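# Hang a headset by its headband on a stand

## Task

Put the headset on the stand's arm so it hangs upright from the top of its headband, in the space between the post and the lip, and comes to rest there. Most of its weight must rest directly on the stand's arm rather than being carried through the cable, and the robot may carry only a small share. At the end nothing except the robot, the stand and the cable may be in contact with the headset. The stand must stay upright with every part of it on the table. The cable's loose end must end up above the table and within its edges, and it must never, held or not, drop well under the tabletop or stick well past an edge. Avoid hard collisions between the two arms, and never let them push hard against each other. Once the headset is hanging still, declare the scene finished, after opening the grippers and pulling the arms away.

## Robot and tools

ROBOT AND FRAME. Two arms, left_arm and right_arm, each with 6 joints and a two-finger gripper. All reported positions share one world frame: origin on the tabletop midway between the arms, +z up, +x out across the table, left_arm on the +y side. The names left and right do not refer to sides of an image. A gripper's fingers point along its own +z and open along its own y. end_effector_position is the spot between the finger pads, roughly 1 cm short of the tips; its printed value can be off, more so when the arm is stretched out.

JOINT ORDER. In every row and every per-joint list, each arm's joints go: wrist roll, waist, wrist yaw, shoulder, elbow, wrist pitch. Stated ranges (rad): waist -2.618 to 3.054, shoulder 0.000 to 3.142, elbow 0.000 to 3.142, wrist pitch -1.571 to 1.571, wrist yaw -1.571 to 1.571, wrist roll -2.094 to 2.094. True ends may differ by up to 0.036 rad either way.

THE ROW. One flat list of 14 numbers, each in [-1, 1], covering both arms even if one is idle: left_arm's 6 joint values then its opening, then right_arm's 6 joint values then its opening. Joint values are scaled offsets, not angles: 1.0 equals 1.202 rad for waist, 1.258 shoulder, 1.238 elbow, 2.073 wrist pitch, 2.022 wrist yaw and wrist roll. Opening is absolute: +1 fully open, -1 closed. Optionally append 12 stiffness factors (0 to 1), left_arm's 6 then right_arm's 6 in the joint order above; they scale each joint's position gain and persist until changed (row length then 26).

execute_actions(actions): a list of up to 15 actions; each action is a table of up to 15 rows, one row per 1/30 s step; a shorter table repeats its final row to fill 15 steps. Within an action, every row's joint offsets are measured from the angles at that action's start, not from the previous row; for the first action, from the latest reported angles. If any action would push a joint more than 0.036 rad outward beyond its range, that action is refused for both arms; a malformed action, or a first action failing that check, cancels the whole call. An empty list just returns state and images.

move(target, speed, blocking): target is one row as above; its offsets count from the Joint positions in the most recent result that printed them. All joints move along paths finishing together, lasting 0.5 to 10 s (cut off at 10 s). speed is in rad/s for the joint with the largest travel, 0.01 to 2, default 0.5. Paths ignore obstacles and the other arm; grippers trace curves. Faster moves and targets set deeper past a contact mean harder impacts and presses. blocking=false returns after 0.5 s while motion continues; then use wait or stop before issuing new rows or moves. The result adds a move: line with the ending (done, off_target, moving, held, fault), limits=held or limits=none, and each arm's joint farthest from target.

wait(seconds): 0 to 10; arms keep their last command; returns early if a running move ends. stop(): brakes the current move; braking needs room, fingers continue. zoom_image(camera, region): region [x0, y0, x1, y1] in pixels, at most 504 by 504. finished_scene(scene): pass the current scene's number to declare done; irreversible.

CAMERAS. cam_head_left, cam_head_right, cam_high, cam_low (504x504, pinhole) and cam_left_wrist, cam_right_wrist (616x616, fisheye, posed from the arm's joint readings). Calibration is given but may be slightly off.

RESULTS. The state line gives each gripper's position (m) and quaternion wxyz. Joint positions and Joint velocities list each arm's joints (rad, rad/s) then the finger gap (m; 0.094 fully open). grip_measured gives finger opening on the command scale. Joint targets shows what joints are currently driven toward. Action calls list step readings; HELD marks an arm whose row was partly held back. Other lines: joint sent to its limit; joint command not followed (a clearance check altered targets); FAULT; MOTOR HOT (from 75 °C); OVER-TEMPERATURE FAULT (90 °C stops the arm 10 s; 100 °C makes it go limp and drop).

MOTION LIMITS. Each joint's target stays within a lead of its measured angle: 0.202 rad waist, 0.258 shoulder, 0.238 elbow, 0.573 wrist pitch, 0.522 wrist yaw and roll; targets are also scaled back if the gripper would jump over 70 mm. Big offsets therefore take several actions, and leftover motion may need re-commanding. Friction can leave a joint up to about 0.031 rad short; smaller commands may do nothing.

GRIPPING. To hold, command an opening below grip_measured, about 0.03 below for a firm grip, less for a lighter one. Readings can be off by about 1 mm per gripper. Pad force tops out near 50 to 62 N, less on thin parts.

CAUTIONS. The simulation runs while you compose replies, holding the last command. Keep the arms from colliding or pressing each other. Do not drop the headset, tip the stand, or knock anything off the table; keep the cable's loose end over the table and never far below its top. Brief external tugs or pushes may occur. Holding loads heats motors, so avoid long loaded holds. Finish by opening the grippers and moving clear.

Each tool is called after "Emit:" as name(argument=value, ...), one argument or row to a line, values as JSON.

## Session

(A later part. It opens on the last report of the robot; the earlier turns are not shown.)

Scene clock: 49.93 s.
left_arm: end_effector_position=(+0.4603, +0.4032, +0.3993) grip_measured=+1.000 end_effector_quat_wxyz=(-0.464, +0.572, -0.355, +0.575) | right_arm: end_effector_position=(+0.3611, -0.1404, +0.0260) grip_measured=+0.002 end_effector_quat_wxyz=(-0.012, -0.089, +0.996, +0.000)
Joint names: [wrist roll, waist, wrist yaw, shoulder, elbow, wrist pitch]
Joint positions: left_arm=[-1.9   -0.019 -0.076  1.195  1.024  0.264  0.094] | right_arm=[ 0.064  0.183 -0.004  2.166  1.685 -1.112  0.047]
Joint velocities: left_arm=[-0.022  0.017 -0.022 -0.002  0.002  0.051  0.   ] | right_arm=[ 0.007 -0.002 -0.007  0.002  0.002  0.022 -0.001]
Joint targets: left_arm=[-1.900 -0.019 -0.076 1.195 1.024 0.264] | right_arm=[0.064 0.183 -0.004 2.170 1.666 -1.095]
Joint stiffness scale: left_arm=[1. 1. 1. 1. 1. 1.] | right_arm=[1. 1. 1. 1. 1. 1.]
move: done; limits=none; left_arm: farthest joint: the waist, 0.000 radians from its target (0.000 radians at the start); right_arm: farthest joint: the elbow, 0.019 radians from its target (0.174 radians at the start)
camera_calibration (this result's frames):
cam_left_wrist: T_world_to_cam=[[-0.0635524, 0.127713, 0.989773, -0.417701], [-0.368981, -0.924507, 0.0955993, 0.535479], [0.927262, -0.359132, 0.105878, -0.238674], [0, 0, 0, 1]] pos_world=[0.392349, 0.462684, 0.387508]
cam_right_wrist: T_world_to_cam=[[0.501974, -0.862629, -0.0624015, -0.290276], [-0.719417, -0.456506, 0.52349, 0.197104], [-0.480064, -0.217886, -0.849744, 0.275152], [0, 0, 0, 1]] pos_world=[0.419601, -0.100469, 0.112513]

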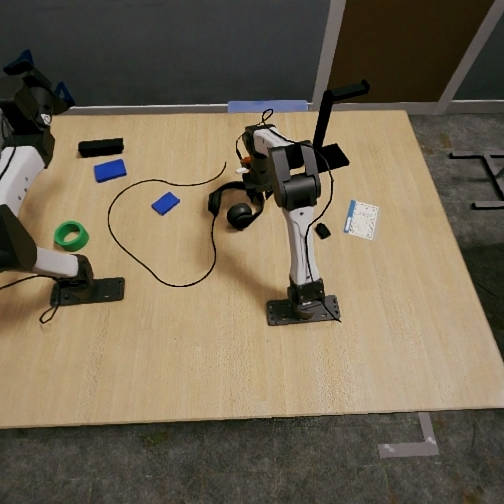

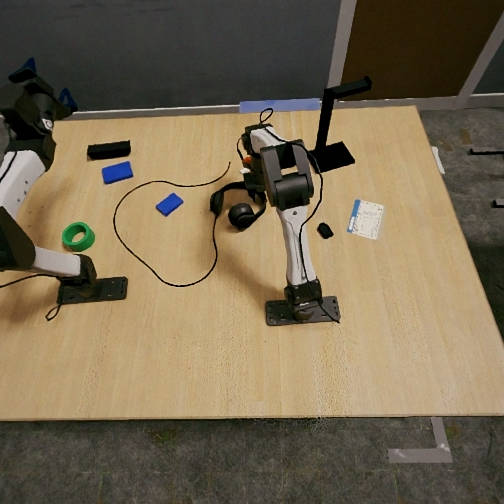

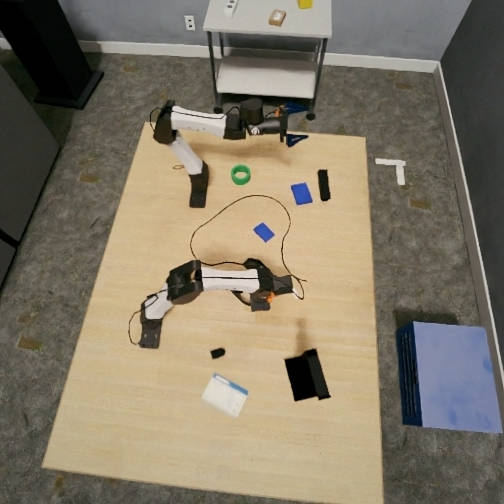

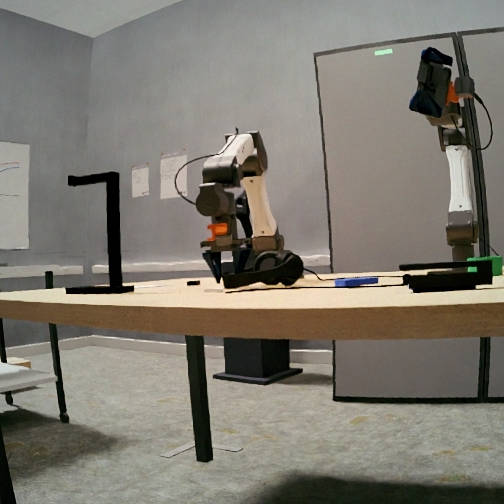

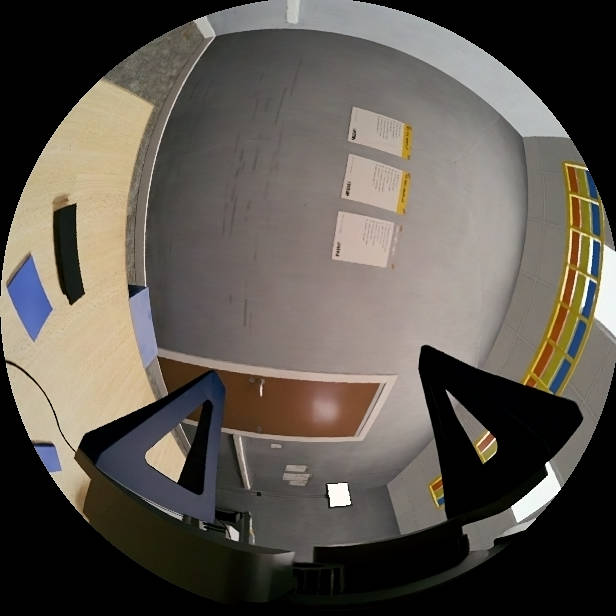

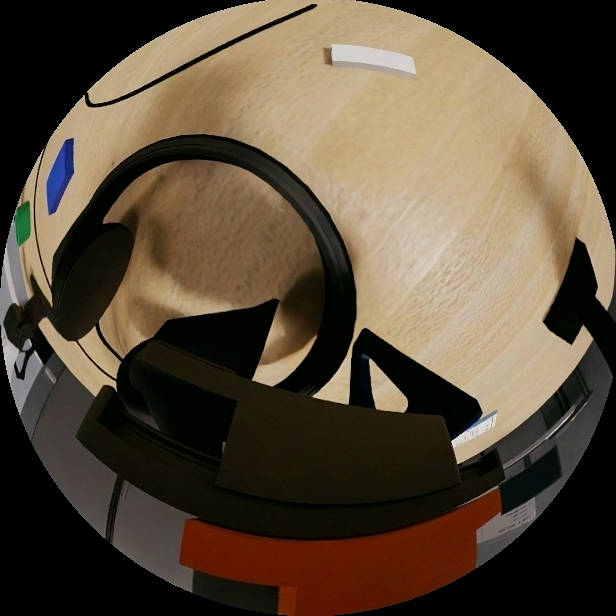

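Emit:
move(
  target=[0,0,0,0,0,0,1,0,0,0,0,0,0,-0.95],
)

Emit:
move(
  target=[0,0,0,0,0,0,1,0,0,0,-0.45,-0.1,0,-0.9],
  speed=0.4,
)

Emit:
move(
  target=[0,0,0,0,0,0,1,-0.45,0,0,-0.28,-0.36,0.62,-0.9],
  speed=0.5,
)

Scene clock: 80.07 s.
left_arm: end_effector_position=(+0.4603, +0.4032, +0.3993) grip_measured=+1.000 end_effector_quat_wxyz=(-0.464, +0.572, -0.355, +0.575) | right_arm: end_effector_position=(+0.3599, -0.1347, +0.0286) grip_measured=-0.828 end_effector_quat_wxyz=(-0.011, -0.091, +0.996, +0.017)
Joint names: [wrist roll, waist, wrist yaw, shoulder, elbow, wrist pitch]
Joint positions: left_arm=[-1.9   -0.019 -0.076  1.195  1.024  0.264  0.094] | right_arm=[ 0.06   0.183 -0.037  2.16   1.685 -1.113  0.008]
Joint velocities: left_arm=[ 0.066  0.002 -0.022 -0.007  0.007  0.007  0.   ] | right_arm=[-0.037 -0.002  0.007 -0.017 -0.002 -0.081 -0.   ]
Joint targets: left_arm=[-1.900 -0.019 -0.076 1.195 1.024 0.264] | right_arm=[0.064 0.183 -0.004 2.166 1.685 -1.112]
Joint stiffness scale: left_arm=[1. 1. 1. 1. 1. 1.] | right_arm=[1. 1. 1. 1. 1. 1.]
move: off_target (right_arm); limits=none; left_arm: farthest joint: the waist, 0.000 radians from its target (0.000 radians at the start); right_arm: farthest joint: the wrist yaw, 0.033 radians from its target (0.000 radians at the start)
camera_calibration (this result's frames):
cam_left_wrist: T_world_to_cam=[[-0.0635524, 0.127713, 0.989773, -0.417701], [-0.368981, -0.924507, 0.0955993, 0.535479], [0.927262, -0.359132, 0.105878, -0.238674], [0, 0, 0, 1]] pos_world=[0.392349, 0.462684, 0.387508]
cam_right_wrist: T_world_to_cam=[[0.505124, -0.858055, -0.0926912, -0.284226], [-0.716171, -0.476669, 0.509789, 0.194039], [-0.48161, -0.191124, -0.855291, 0.282416], [0, 0, 0, 1]] pos_world=[0.418548, -0.0974124, 0.116284]

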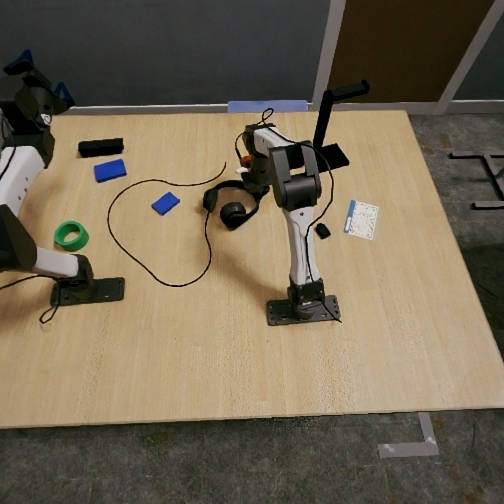

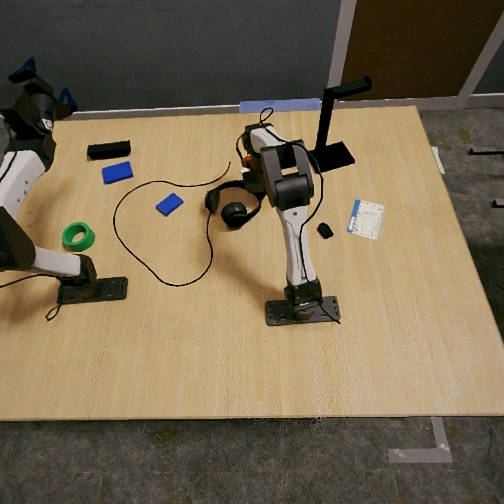

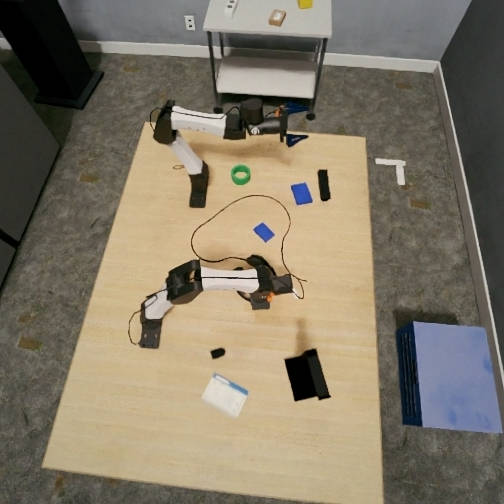

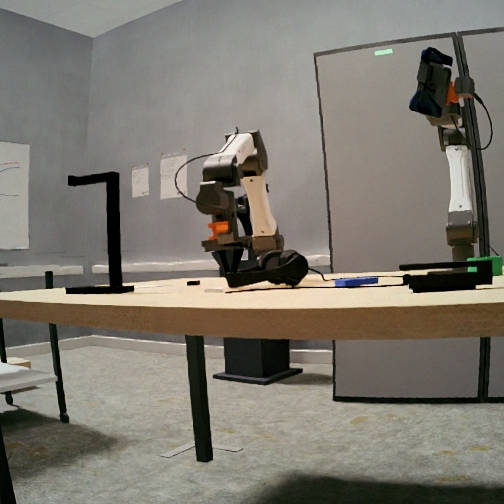

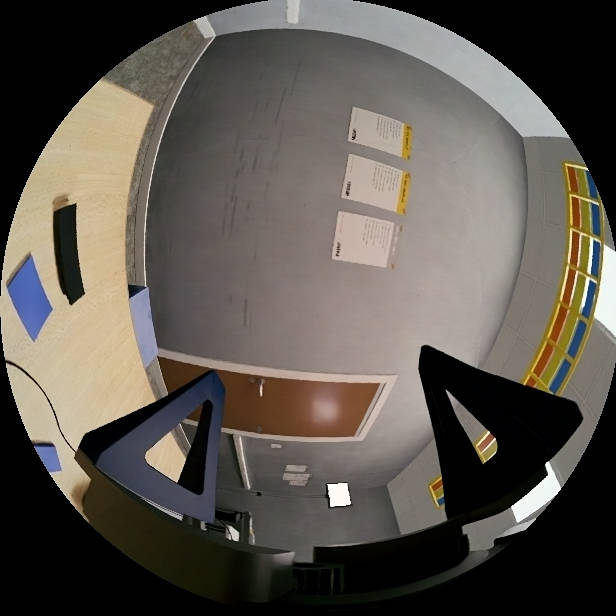

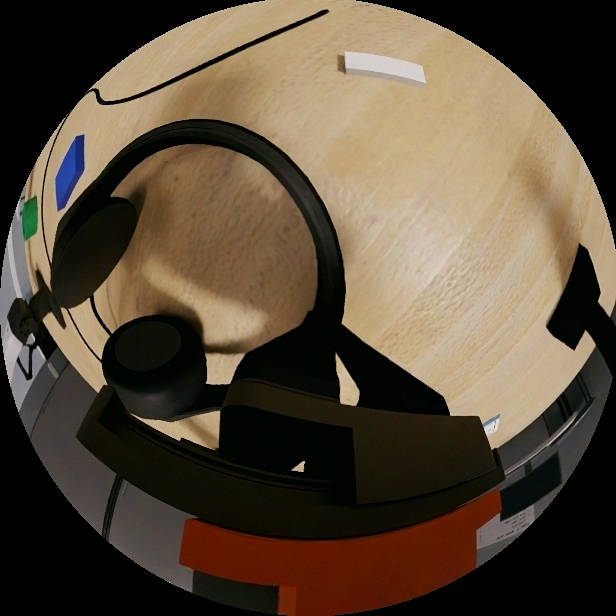

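Scene clock: 81.87 s.
left_arm: end_effector_position=(+0.4603, +0.4032, +0.3993) grip_measured=+1.000 end_effector_quat_wxyz=(-0.464, +0.572, -0.355, +0.575) | right_arm: end_effector_position=(+0.3315, -0.1445, +0.2048) grip_measured=-0.833 end_effector_quat_wxyz=(+0.205, -0.092, +0.974, +0.042)
Joint names: [wrist roll, waist, wrist yaw, shoulder, elbow, wrist pitch]
Joint positions: left_arm=[-1.9   -0.019 -0.076  1.195  1.024  0.264  0.094] | right_arm=[ 0.06   0.183 -0.021  1.61   1.577 -1.117  0.008]
Joint velocities: left_arm=[ 0.051 -0.007  0.051  0.002 -0.002 -0.037  0.   ] | right_arm=[-0.007  0.012 -0.022  0.002  0.022 -0.037 -0.001]
Joint targets: left_arm=[-1.900 -0.019 -0.076 1.195 1.024 0.264] | right_arm=[0.060 0.183 -0.037 1.594 1.561 -1.113]
Joint stiffness scale: left_arm=[1. 1. 1. 1. 1. 1.] | right_arm=[1. 1. 1. 1. 1. 1.]
move: done; limits=none; left_arm: farthest joint: the waist, 0.000 radians from its target (0.000 radians at the start); right_arm: farthest joint: the shoulder, 0.016 radians from its target (0.566 radians at the start)
camera_calibration (this result's frames):
cam_left_wrist: T_world_to_cam=[[-0.0635524, 0.127713, 0.989773, -0.417701], [-0.368981, -0.924507, 0.0955993, 0.535479], [0.927262, -0.359132, 0.105878, -0.238674], [0, 0, 0, 1]] pos_world=[0.392349, 0.462684, 0.387508]
cam_right_wrist: T_world_to_cam=[[0.511693, -0.857716, 0.0499356, -0.293317], [-0.855489, -0.503267, 0.121909, 0.200972], [-0.0794325, -0.105099, -0.991284, 0.324497], [0, 0, 0, 1]] pos_world=[0.347793, -0.116336, 0.311816]

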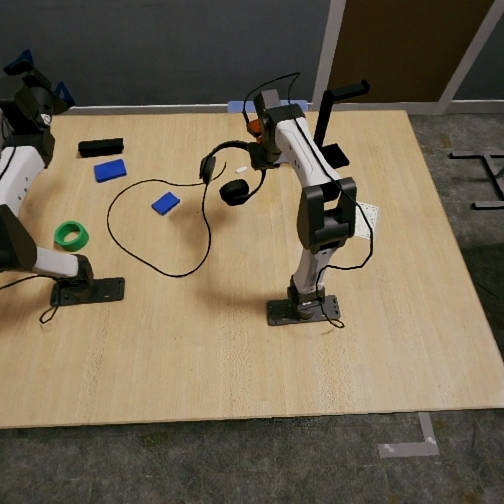

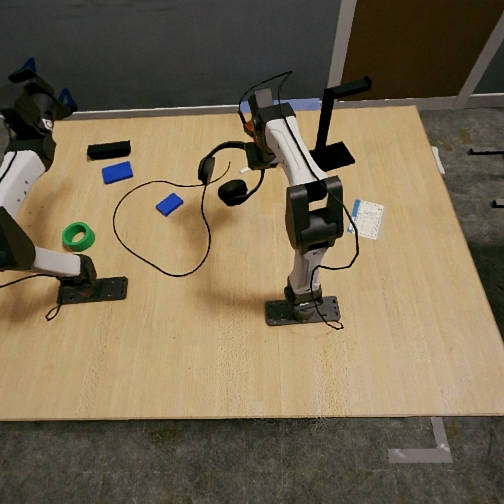

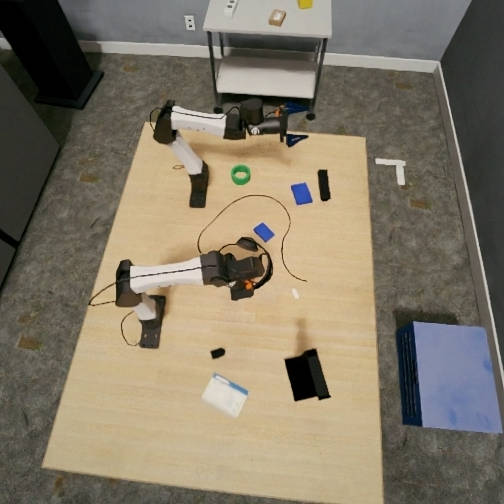

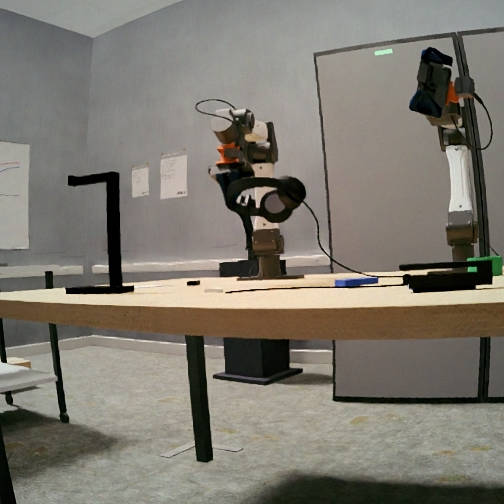

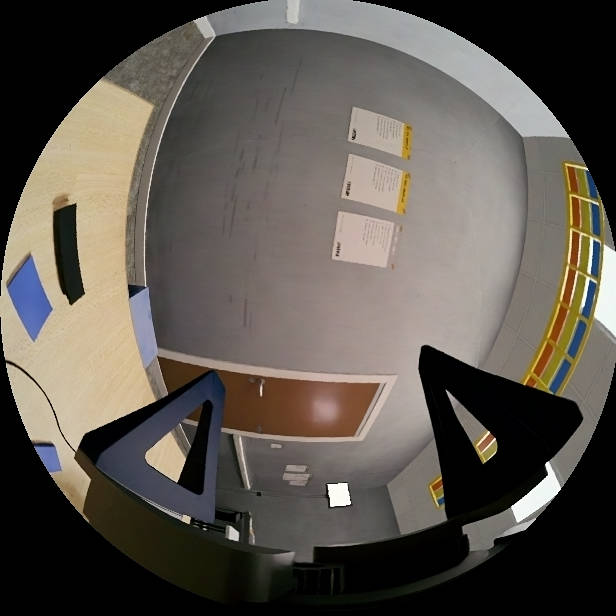

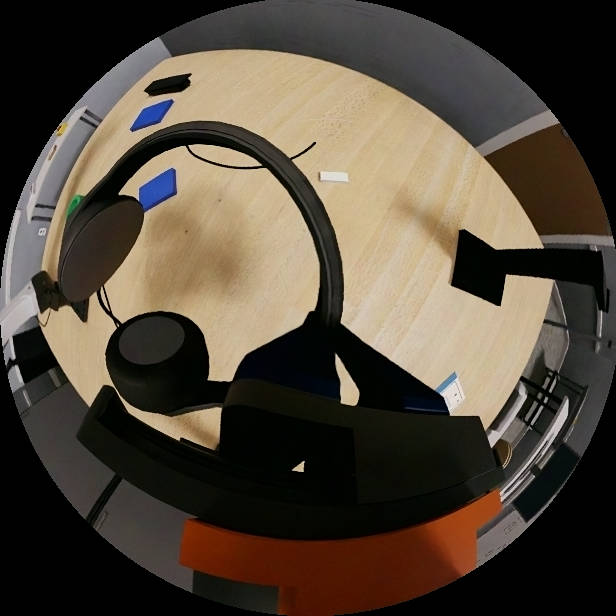

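Scene clock: 85.17 s.
left_arm: end_effector_position=(+0.4603, +0.4032, +0.3993) grip_measured=+1.000 end_effector_quat_wxyz=(-0.464, +0.572, -0.355, +0.575) | right_arm: end_effector_position=(+0.3939, -0.1303, +0.3813) grip_measured=-0.833 end_effector_quat_wxyz=(+0.662, -0.379, +0.614, -0.201)
Joint names: [wrist roll, waist, wrist yaw, shoulder, elbow, wrist pitch]
Joint positions: left_arm=[-1.9   -0.019 -0.076  1.195  1.024  0.264  0.094] | right_arm=[-0.848  0.183 -0.014  1.283  1.142  0.099  0.008]
Joint velocities: left_arm=[-0.037 -0.007 -0.066 -0.017  0.012 -0.081  0.   ] | right_arm=[ 0.022 -0.002 -0.007 -0.007 -0.002 -0.037 -0.   ]
Joint targets: left_arm=[-1.900 -0.019 -0.076 1.195 1.024 0.264] | right_arm=[-0.850 0.183 -0.021 1.258 1.132 0.168]
Joint stiffness scale: left_arm=[1. 1. 1. 1. 1. 1.] | right_arm=[1. 1. 1. 1. 1. 1.]
move: off_target (right_arm); limits=none; left_arm: farthest joint: the waist, 0.000 radians from its target (0.000 radians at the start); right_arm: farthest joint: the wrist pitch, 0.070 radians from its target (1.285 radians at the start)
camera_calibration (this result's frames):
cam_left_wrist: T_world_to_cam=[[-0.0635524, 0.127713, 0.989773, -0.417701], [-0.368981, -0.924507, 0.0955993, 0.535479], [0.927262, -0.359132, 0.105878, -0.238674], [0, 0, 0, 1]] pos_world=[0.392349, 0.462684, 0.387508]
cam_right_wrist: T_world_to_cam=[[0.181448, -0.329323, 0.926619, -0.457221], [-0.293715, -0.9174, -0.268531, 0.113633], [0.938514, -0.223438, -0.263188, -0.188165], [0, 0, 0, 1]] pos_world=[0.292933, -0.08837, 0.404661]

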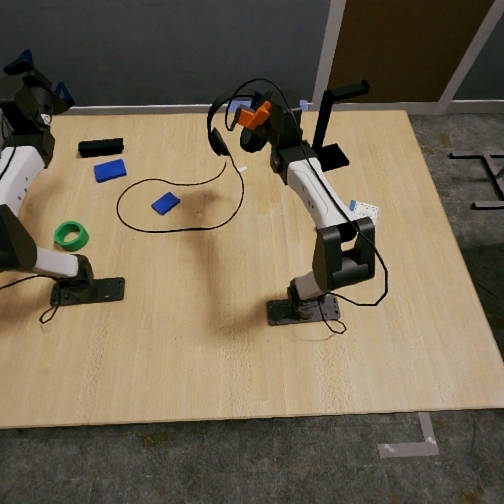

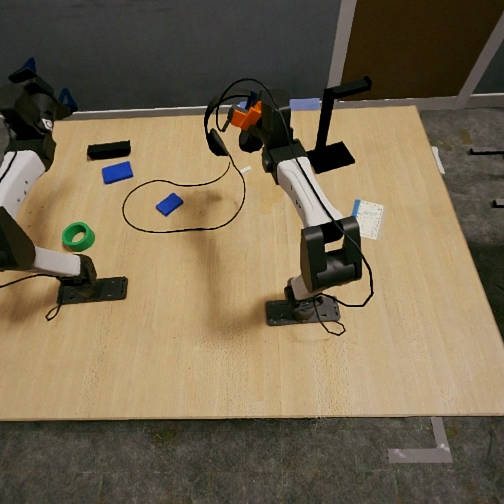

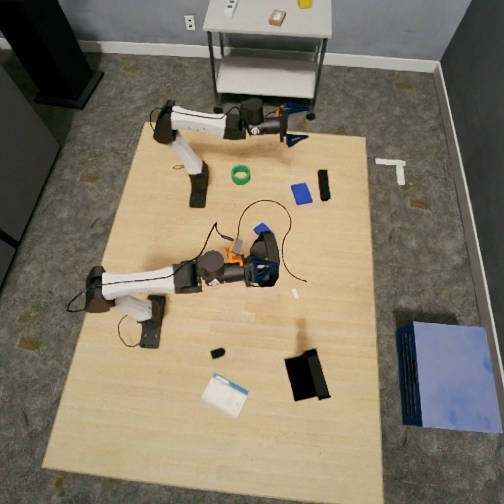

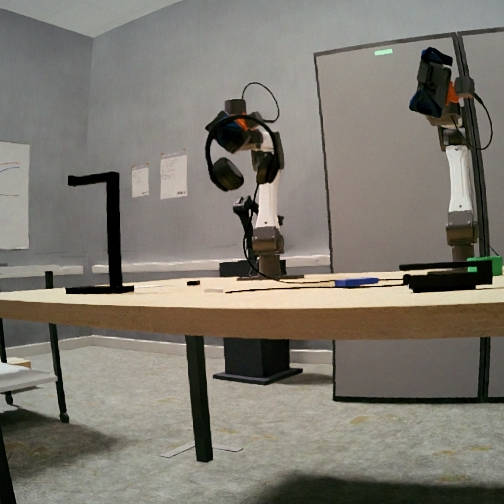

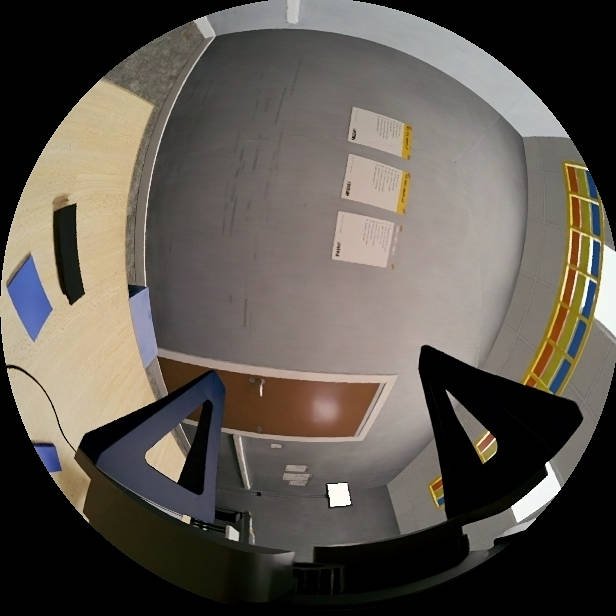

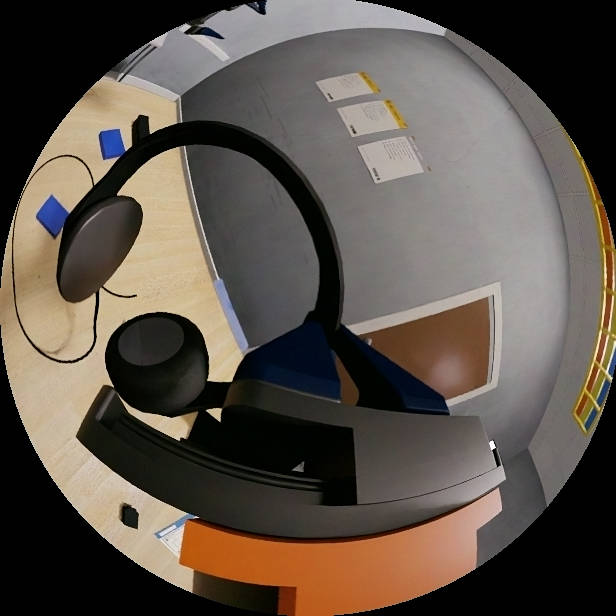

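Emit:
move(
  target=[0,0,0,0,0,0,1,0,-0.485,0.40,0,0,0.04,-0.9],
)

Emit:
move(
  target=[0,0,0,0,0,0,1,0,0,0,0.28,0.12,0.165,-0.9],
  speed=0.3,
)

Scene clock: 100.27 s.
left_arm: end_effector_position=(+0.4603, +0.4032, +0.3993) grip_measured=+1.000 end_effector_quat_wxyz=(-0.464, +0.572, -0.355, +0.575) | right_arm: end_effector_position=(+0.2968, -0.4812, +0.3865) grip_measured=-0.833 end_effector_quat_wxyz=(+0.383, +0.088, +0.708, -0.586)
Joint names: [wrist roll, waist, wrist yaw, shoulder, elbow, wrist pitch]
Joint positions: left_arm=[-1.9   -0.019 -0.076  1.195  1.024  0.264  0.094] | right_arm=[-0.849 -0.391  0.785  1.283  1.142  0.114  0.008]
Joint velocities: left_arm=[-0.007 -0.012 -0.066 -0.012  0.007  0.051  0.   ] | right_arm=[-0.022 -0.007  0.007  0.017  0.017 -0.037  0.   ]
Joint targets: left_arm=[-1.900 -0.019 -0.076 1.195 1.024 0.264] | right_arm=[-0.849 -0.400 0.795 1.283 1.142 0.182]
Joint stiffness scale: left_arm=[1. 1. 1. 1. 1. 1.] | right_arm=[1. 1. 1. 1. 1. 1.]
move: off_target (right_arm); limits=none; left_arm: farthest joint: the waist, 0.000 radians from its target (0.000 radians at the start); right_arm: farthest joint: the wrist pitch, 0.068 radians from its target (0.083 radians at the start)
camera_calibration (this result's frames):
cam_left_wrist: T_world_to_cam=[[-0.0635524, 0.127713, 0.989773, -0.417701], [-0.368981, -0.924507, 0.0955993, 0.535479], [0.927262, -0.359132, 0.105878, -0.238674], [0, 0, 0, 1]] pos_world=[0.392349, 0.462684, 0.387508]
cam_right_wrist: T_world_to_cam=[[-0.280019, -0.21489, 0.935634, -0.371412], [-0.959301, 0.0996619, -0.264212, 0.449814], [-0.0364704, -0.97154, -0.234052, -0.255887], [0, 0, 0, 1]] pos_world=[0.318172, -0.373247, 0.406461]

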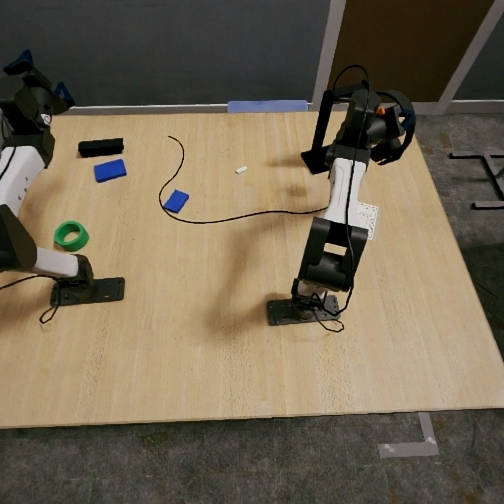

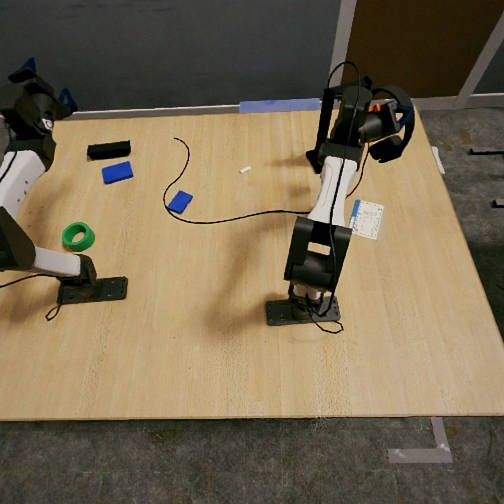

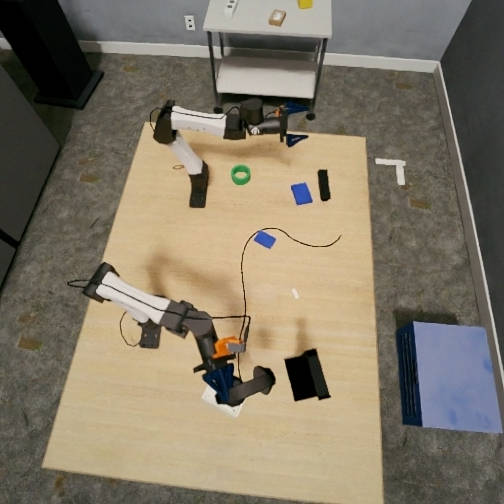

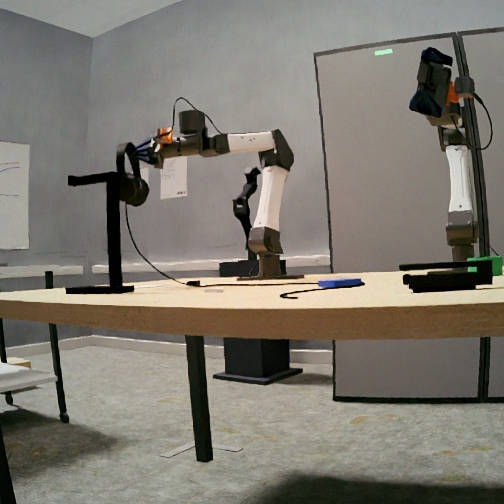

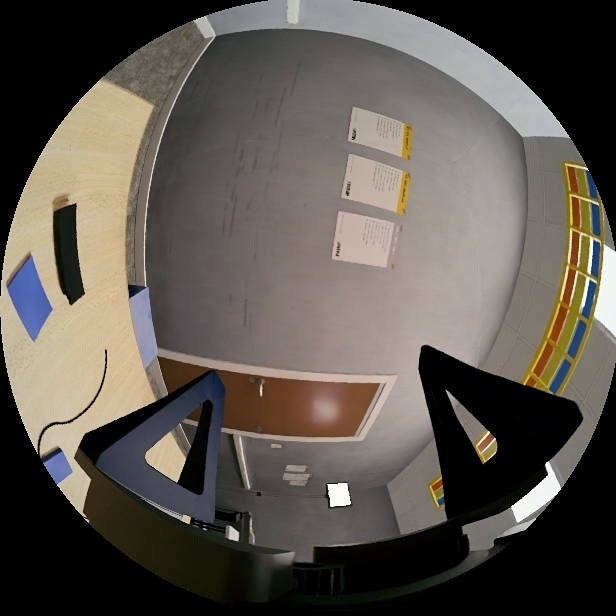

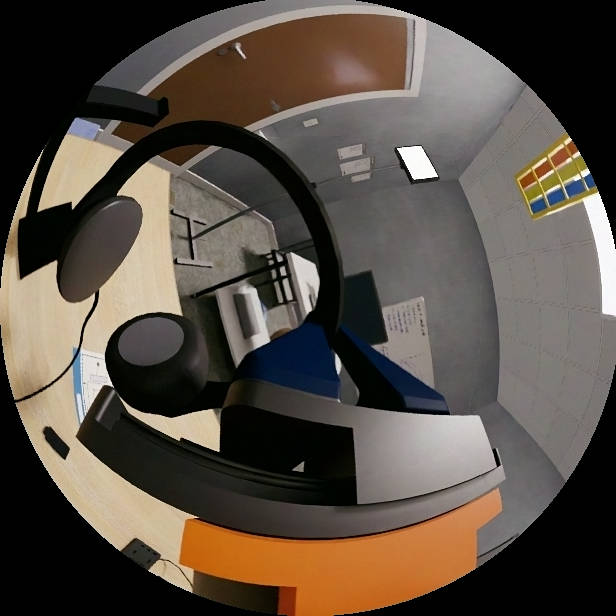

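Scene clock: 102.13 s.
left_arm: end_effector_position=(+0.4603, +0.4032, +0.3993) grip_measured=+1.000 end_effector_quat_wxyz=(-0.464, +0.572, -0.355, +0.575) | right_arm: end_effector_position=(+0.3836, -0.5110, +0.3381) grip_measured=-0.833 end_effector_quat_wxyz=(+0.391, +0.093, +0.702, -0.588)
Joint names: [wrist roll, waist, wrist yaw, shoulder, elbow, wrist pitch]
Joint positions: left_arm=[-1.9   -0.019 -0.076  1.195  1.024  0.264  0.094] | right_arm=[-0.849 -0.391  0.785  1.641  1.249  0.387  0.008]
Joint velocities: left_arm=[-0.095 -0.017 -0.066 -0.012  0.007  0.037  0.   ] | right_arm=[ 0.022  0.007  0.066 -0.012  0.007 -0.037 -0.001]
Joint targets: left_arm=[-1.900 -0.019 -0.076 1.195 1.024 0.264] | right_arm=[-0.849 -0.391 0.785 1.635 1.291 0.456]
Joint stiffness scale: left_arm=[1. 1. 1. 1. 1. 1.] | right_arm=[1. 1. 1. 1. 1. 1.]
move: off_target (right_arm); limits=none; left_arm: farthest joint: the waist, 0.000 radians from its target (0.000 radians at the start); right_arm: farthest joint: the wrist pitch, 0.069 radians from its target (0.342 radians at the start)
camera_calibration (this result's frames):
cam_left_wrist: T_world_to_cam=[[-0.0635524, 0.127713, 0.989773, -0.417701], [-0.368981, -0.924507, 0.0955993, 0.535479], [0.927262, -0.359132, 0.105878, -0.238674], [0, 0, 0, 1]] pos_world=[0.392349, 0.462684, 0.387508]
cam_right_wrist: T_world_to_cam=[[-0.299889, -0.208072, 0.931006, -0.295528], [-0.953452, 0.0976547, -0.285294, 0.527183], [-0.0315554, -0.973226, -0.227672, -0.297913], [0, 0, 0, 1]] pos_world=[0.404618, -0.40291, 0.357714]

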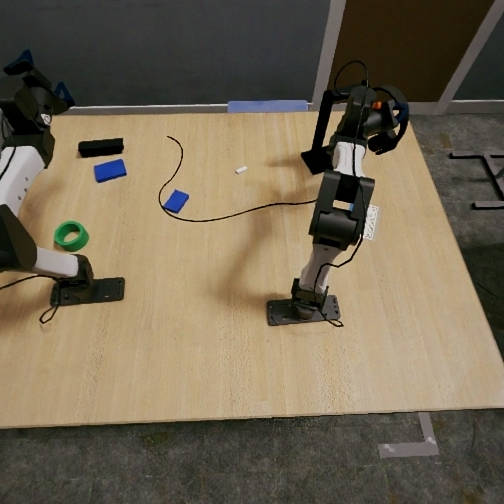

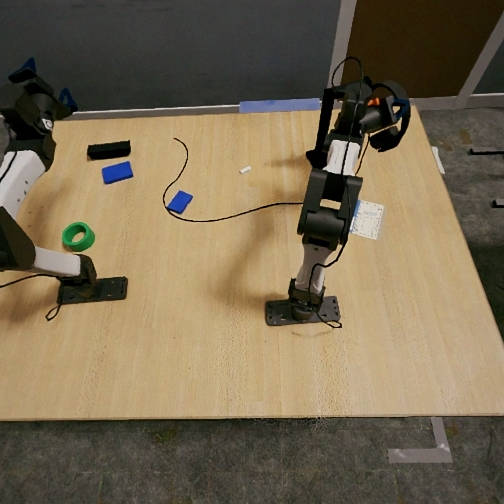

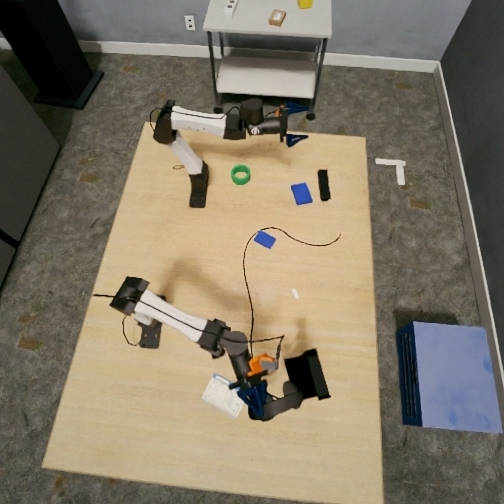

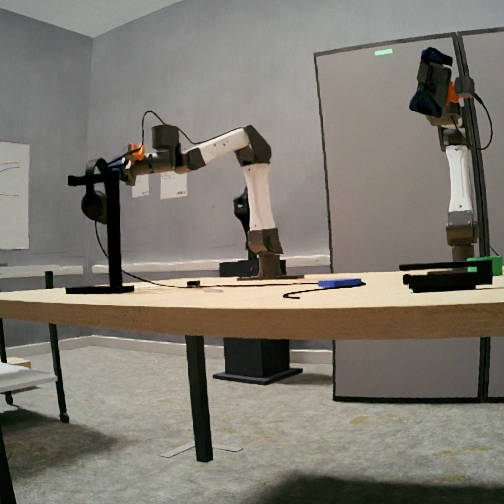

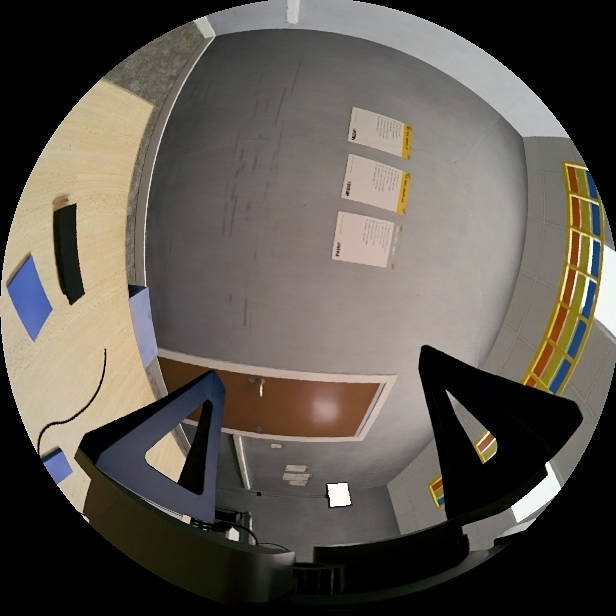

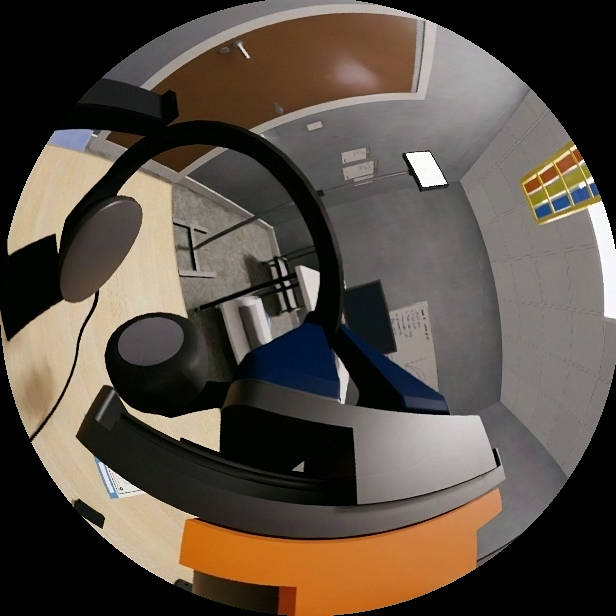

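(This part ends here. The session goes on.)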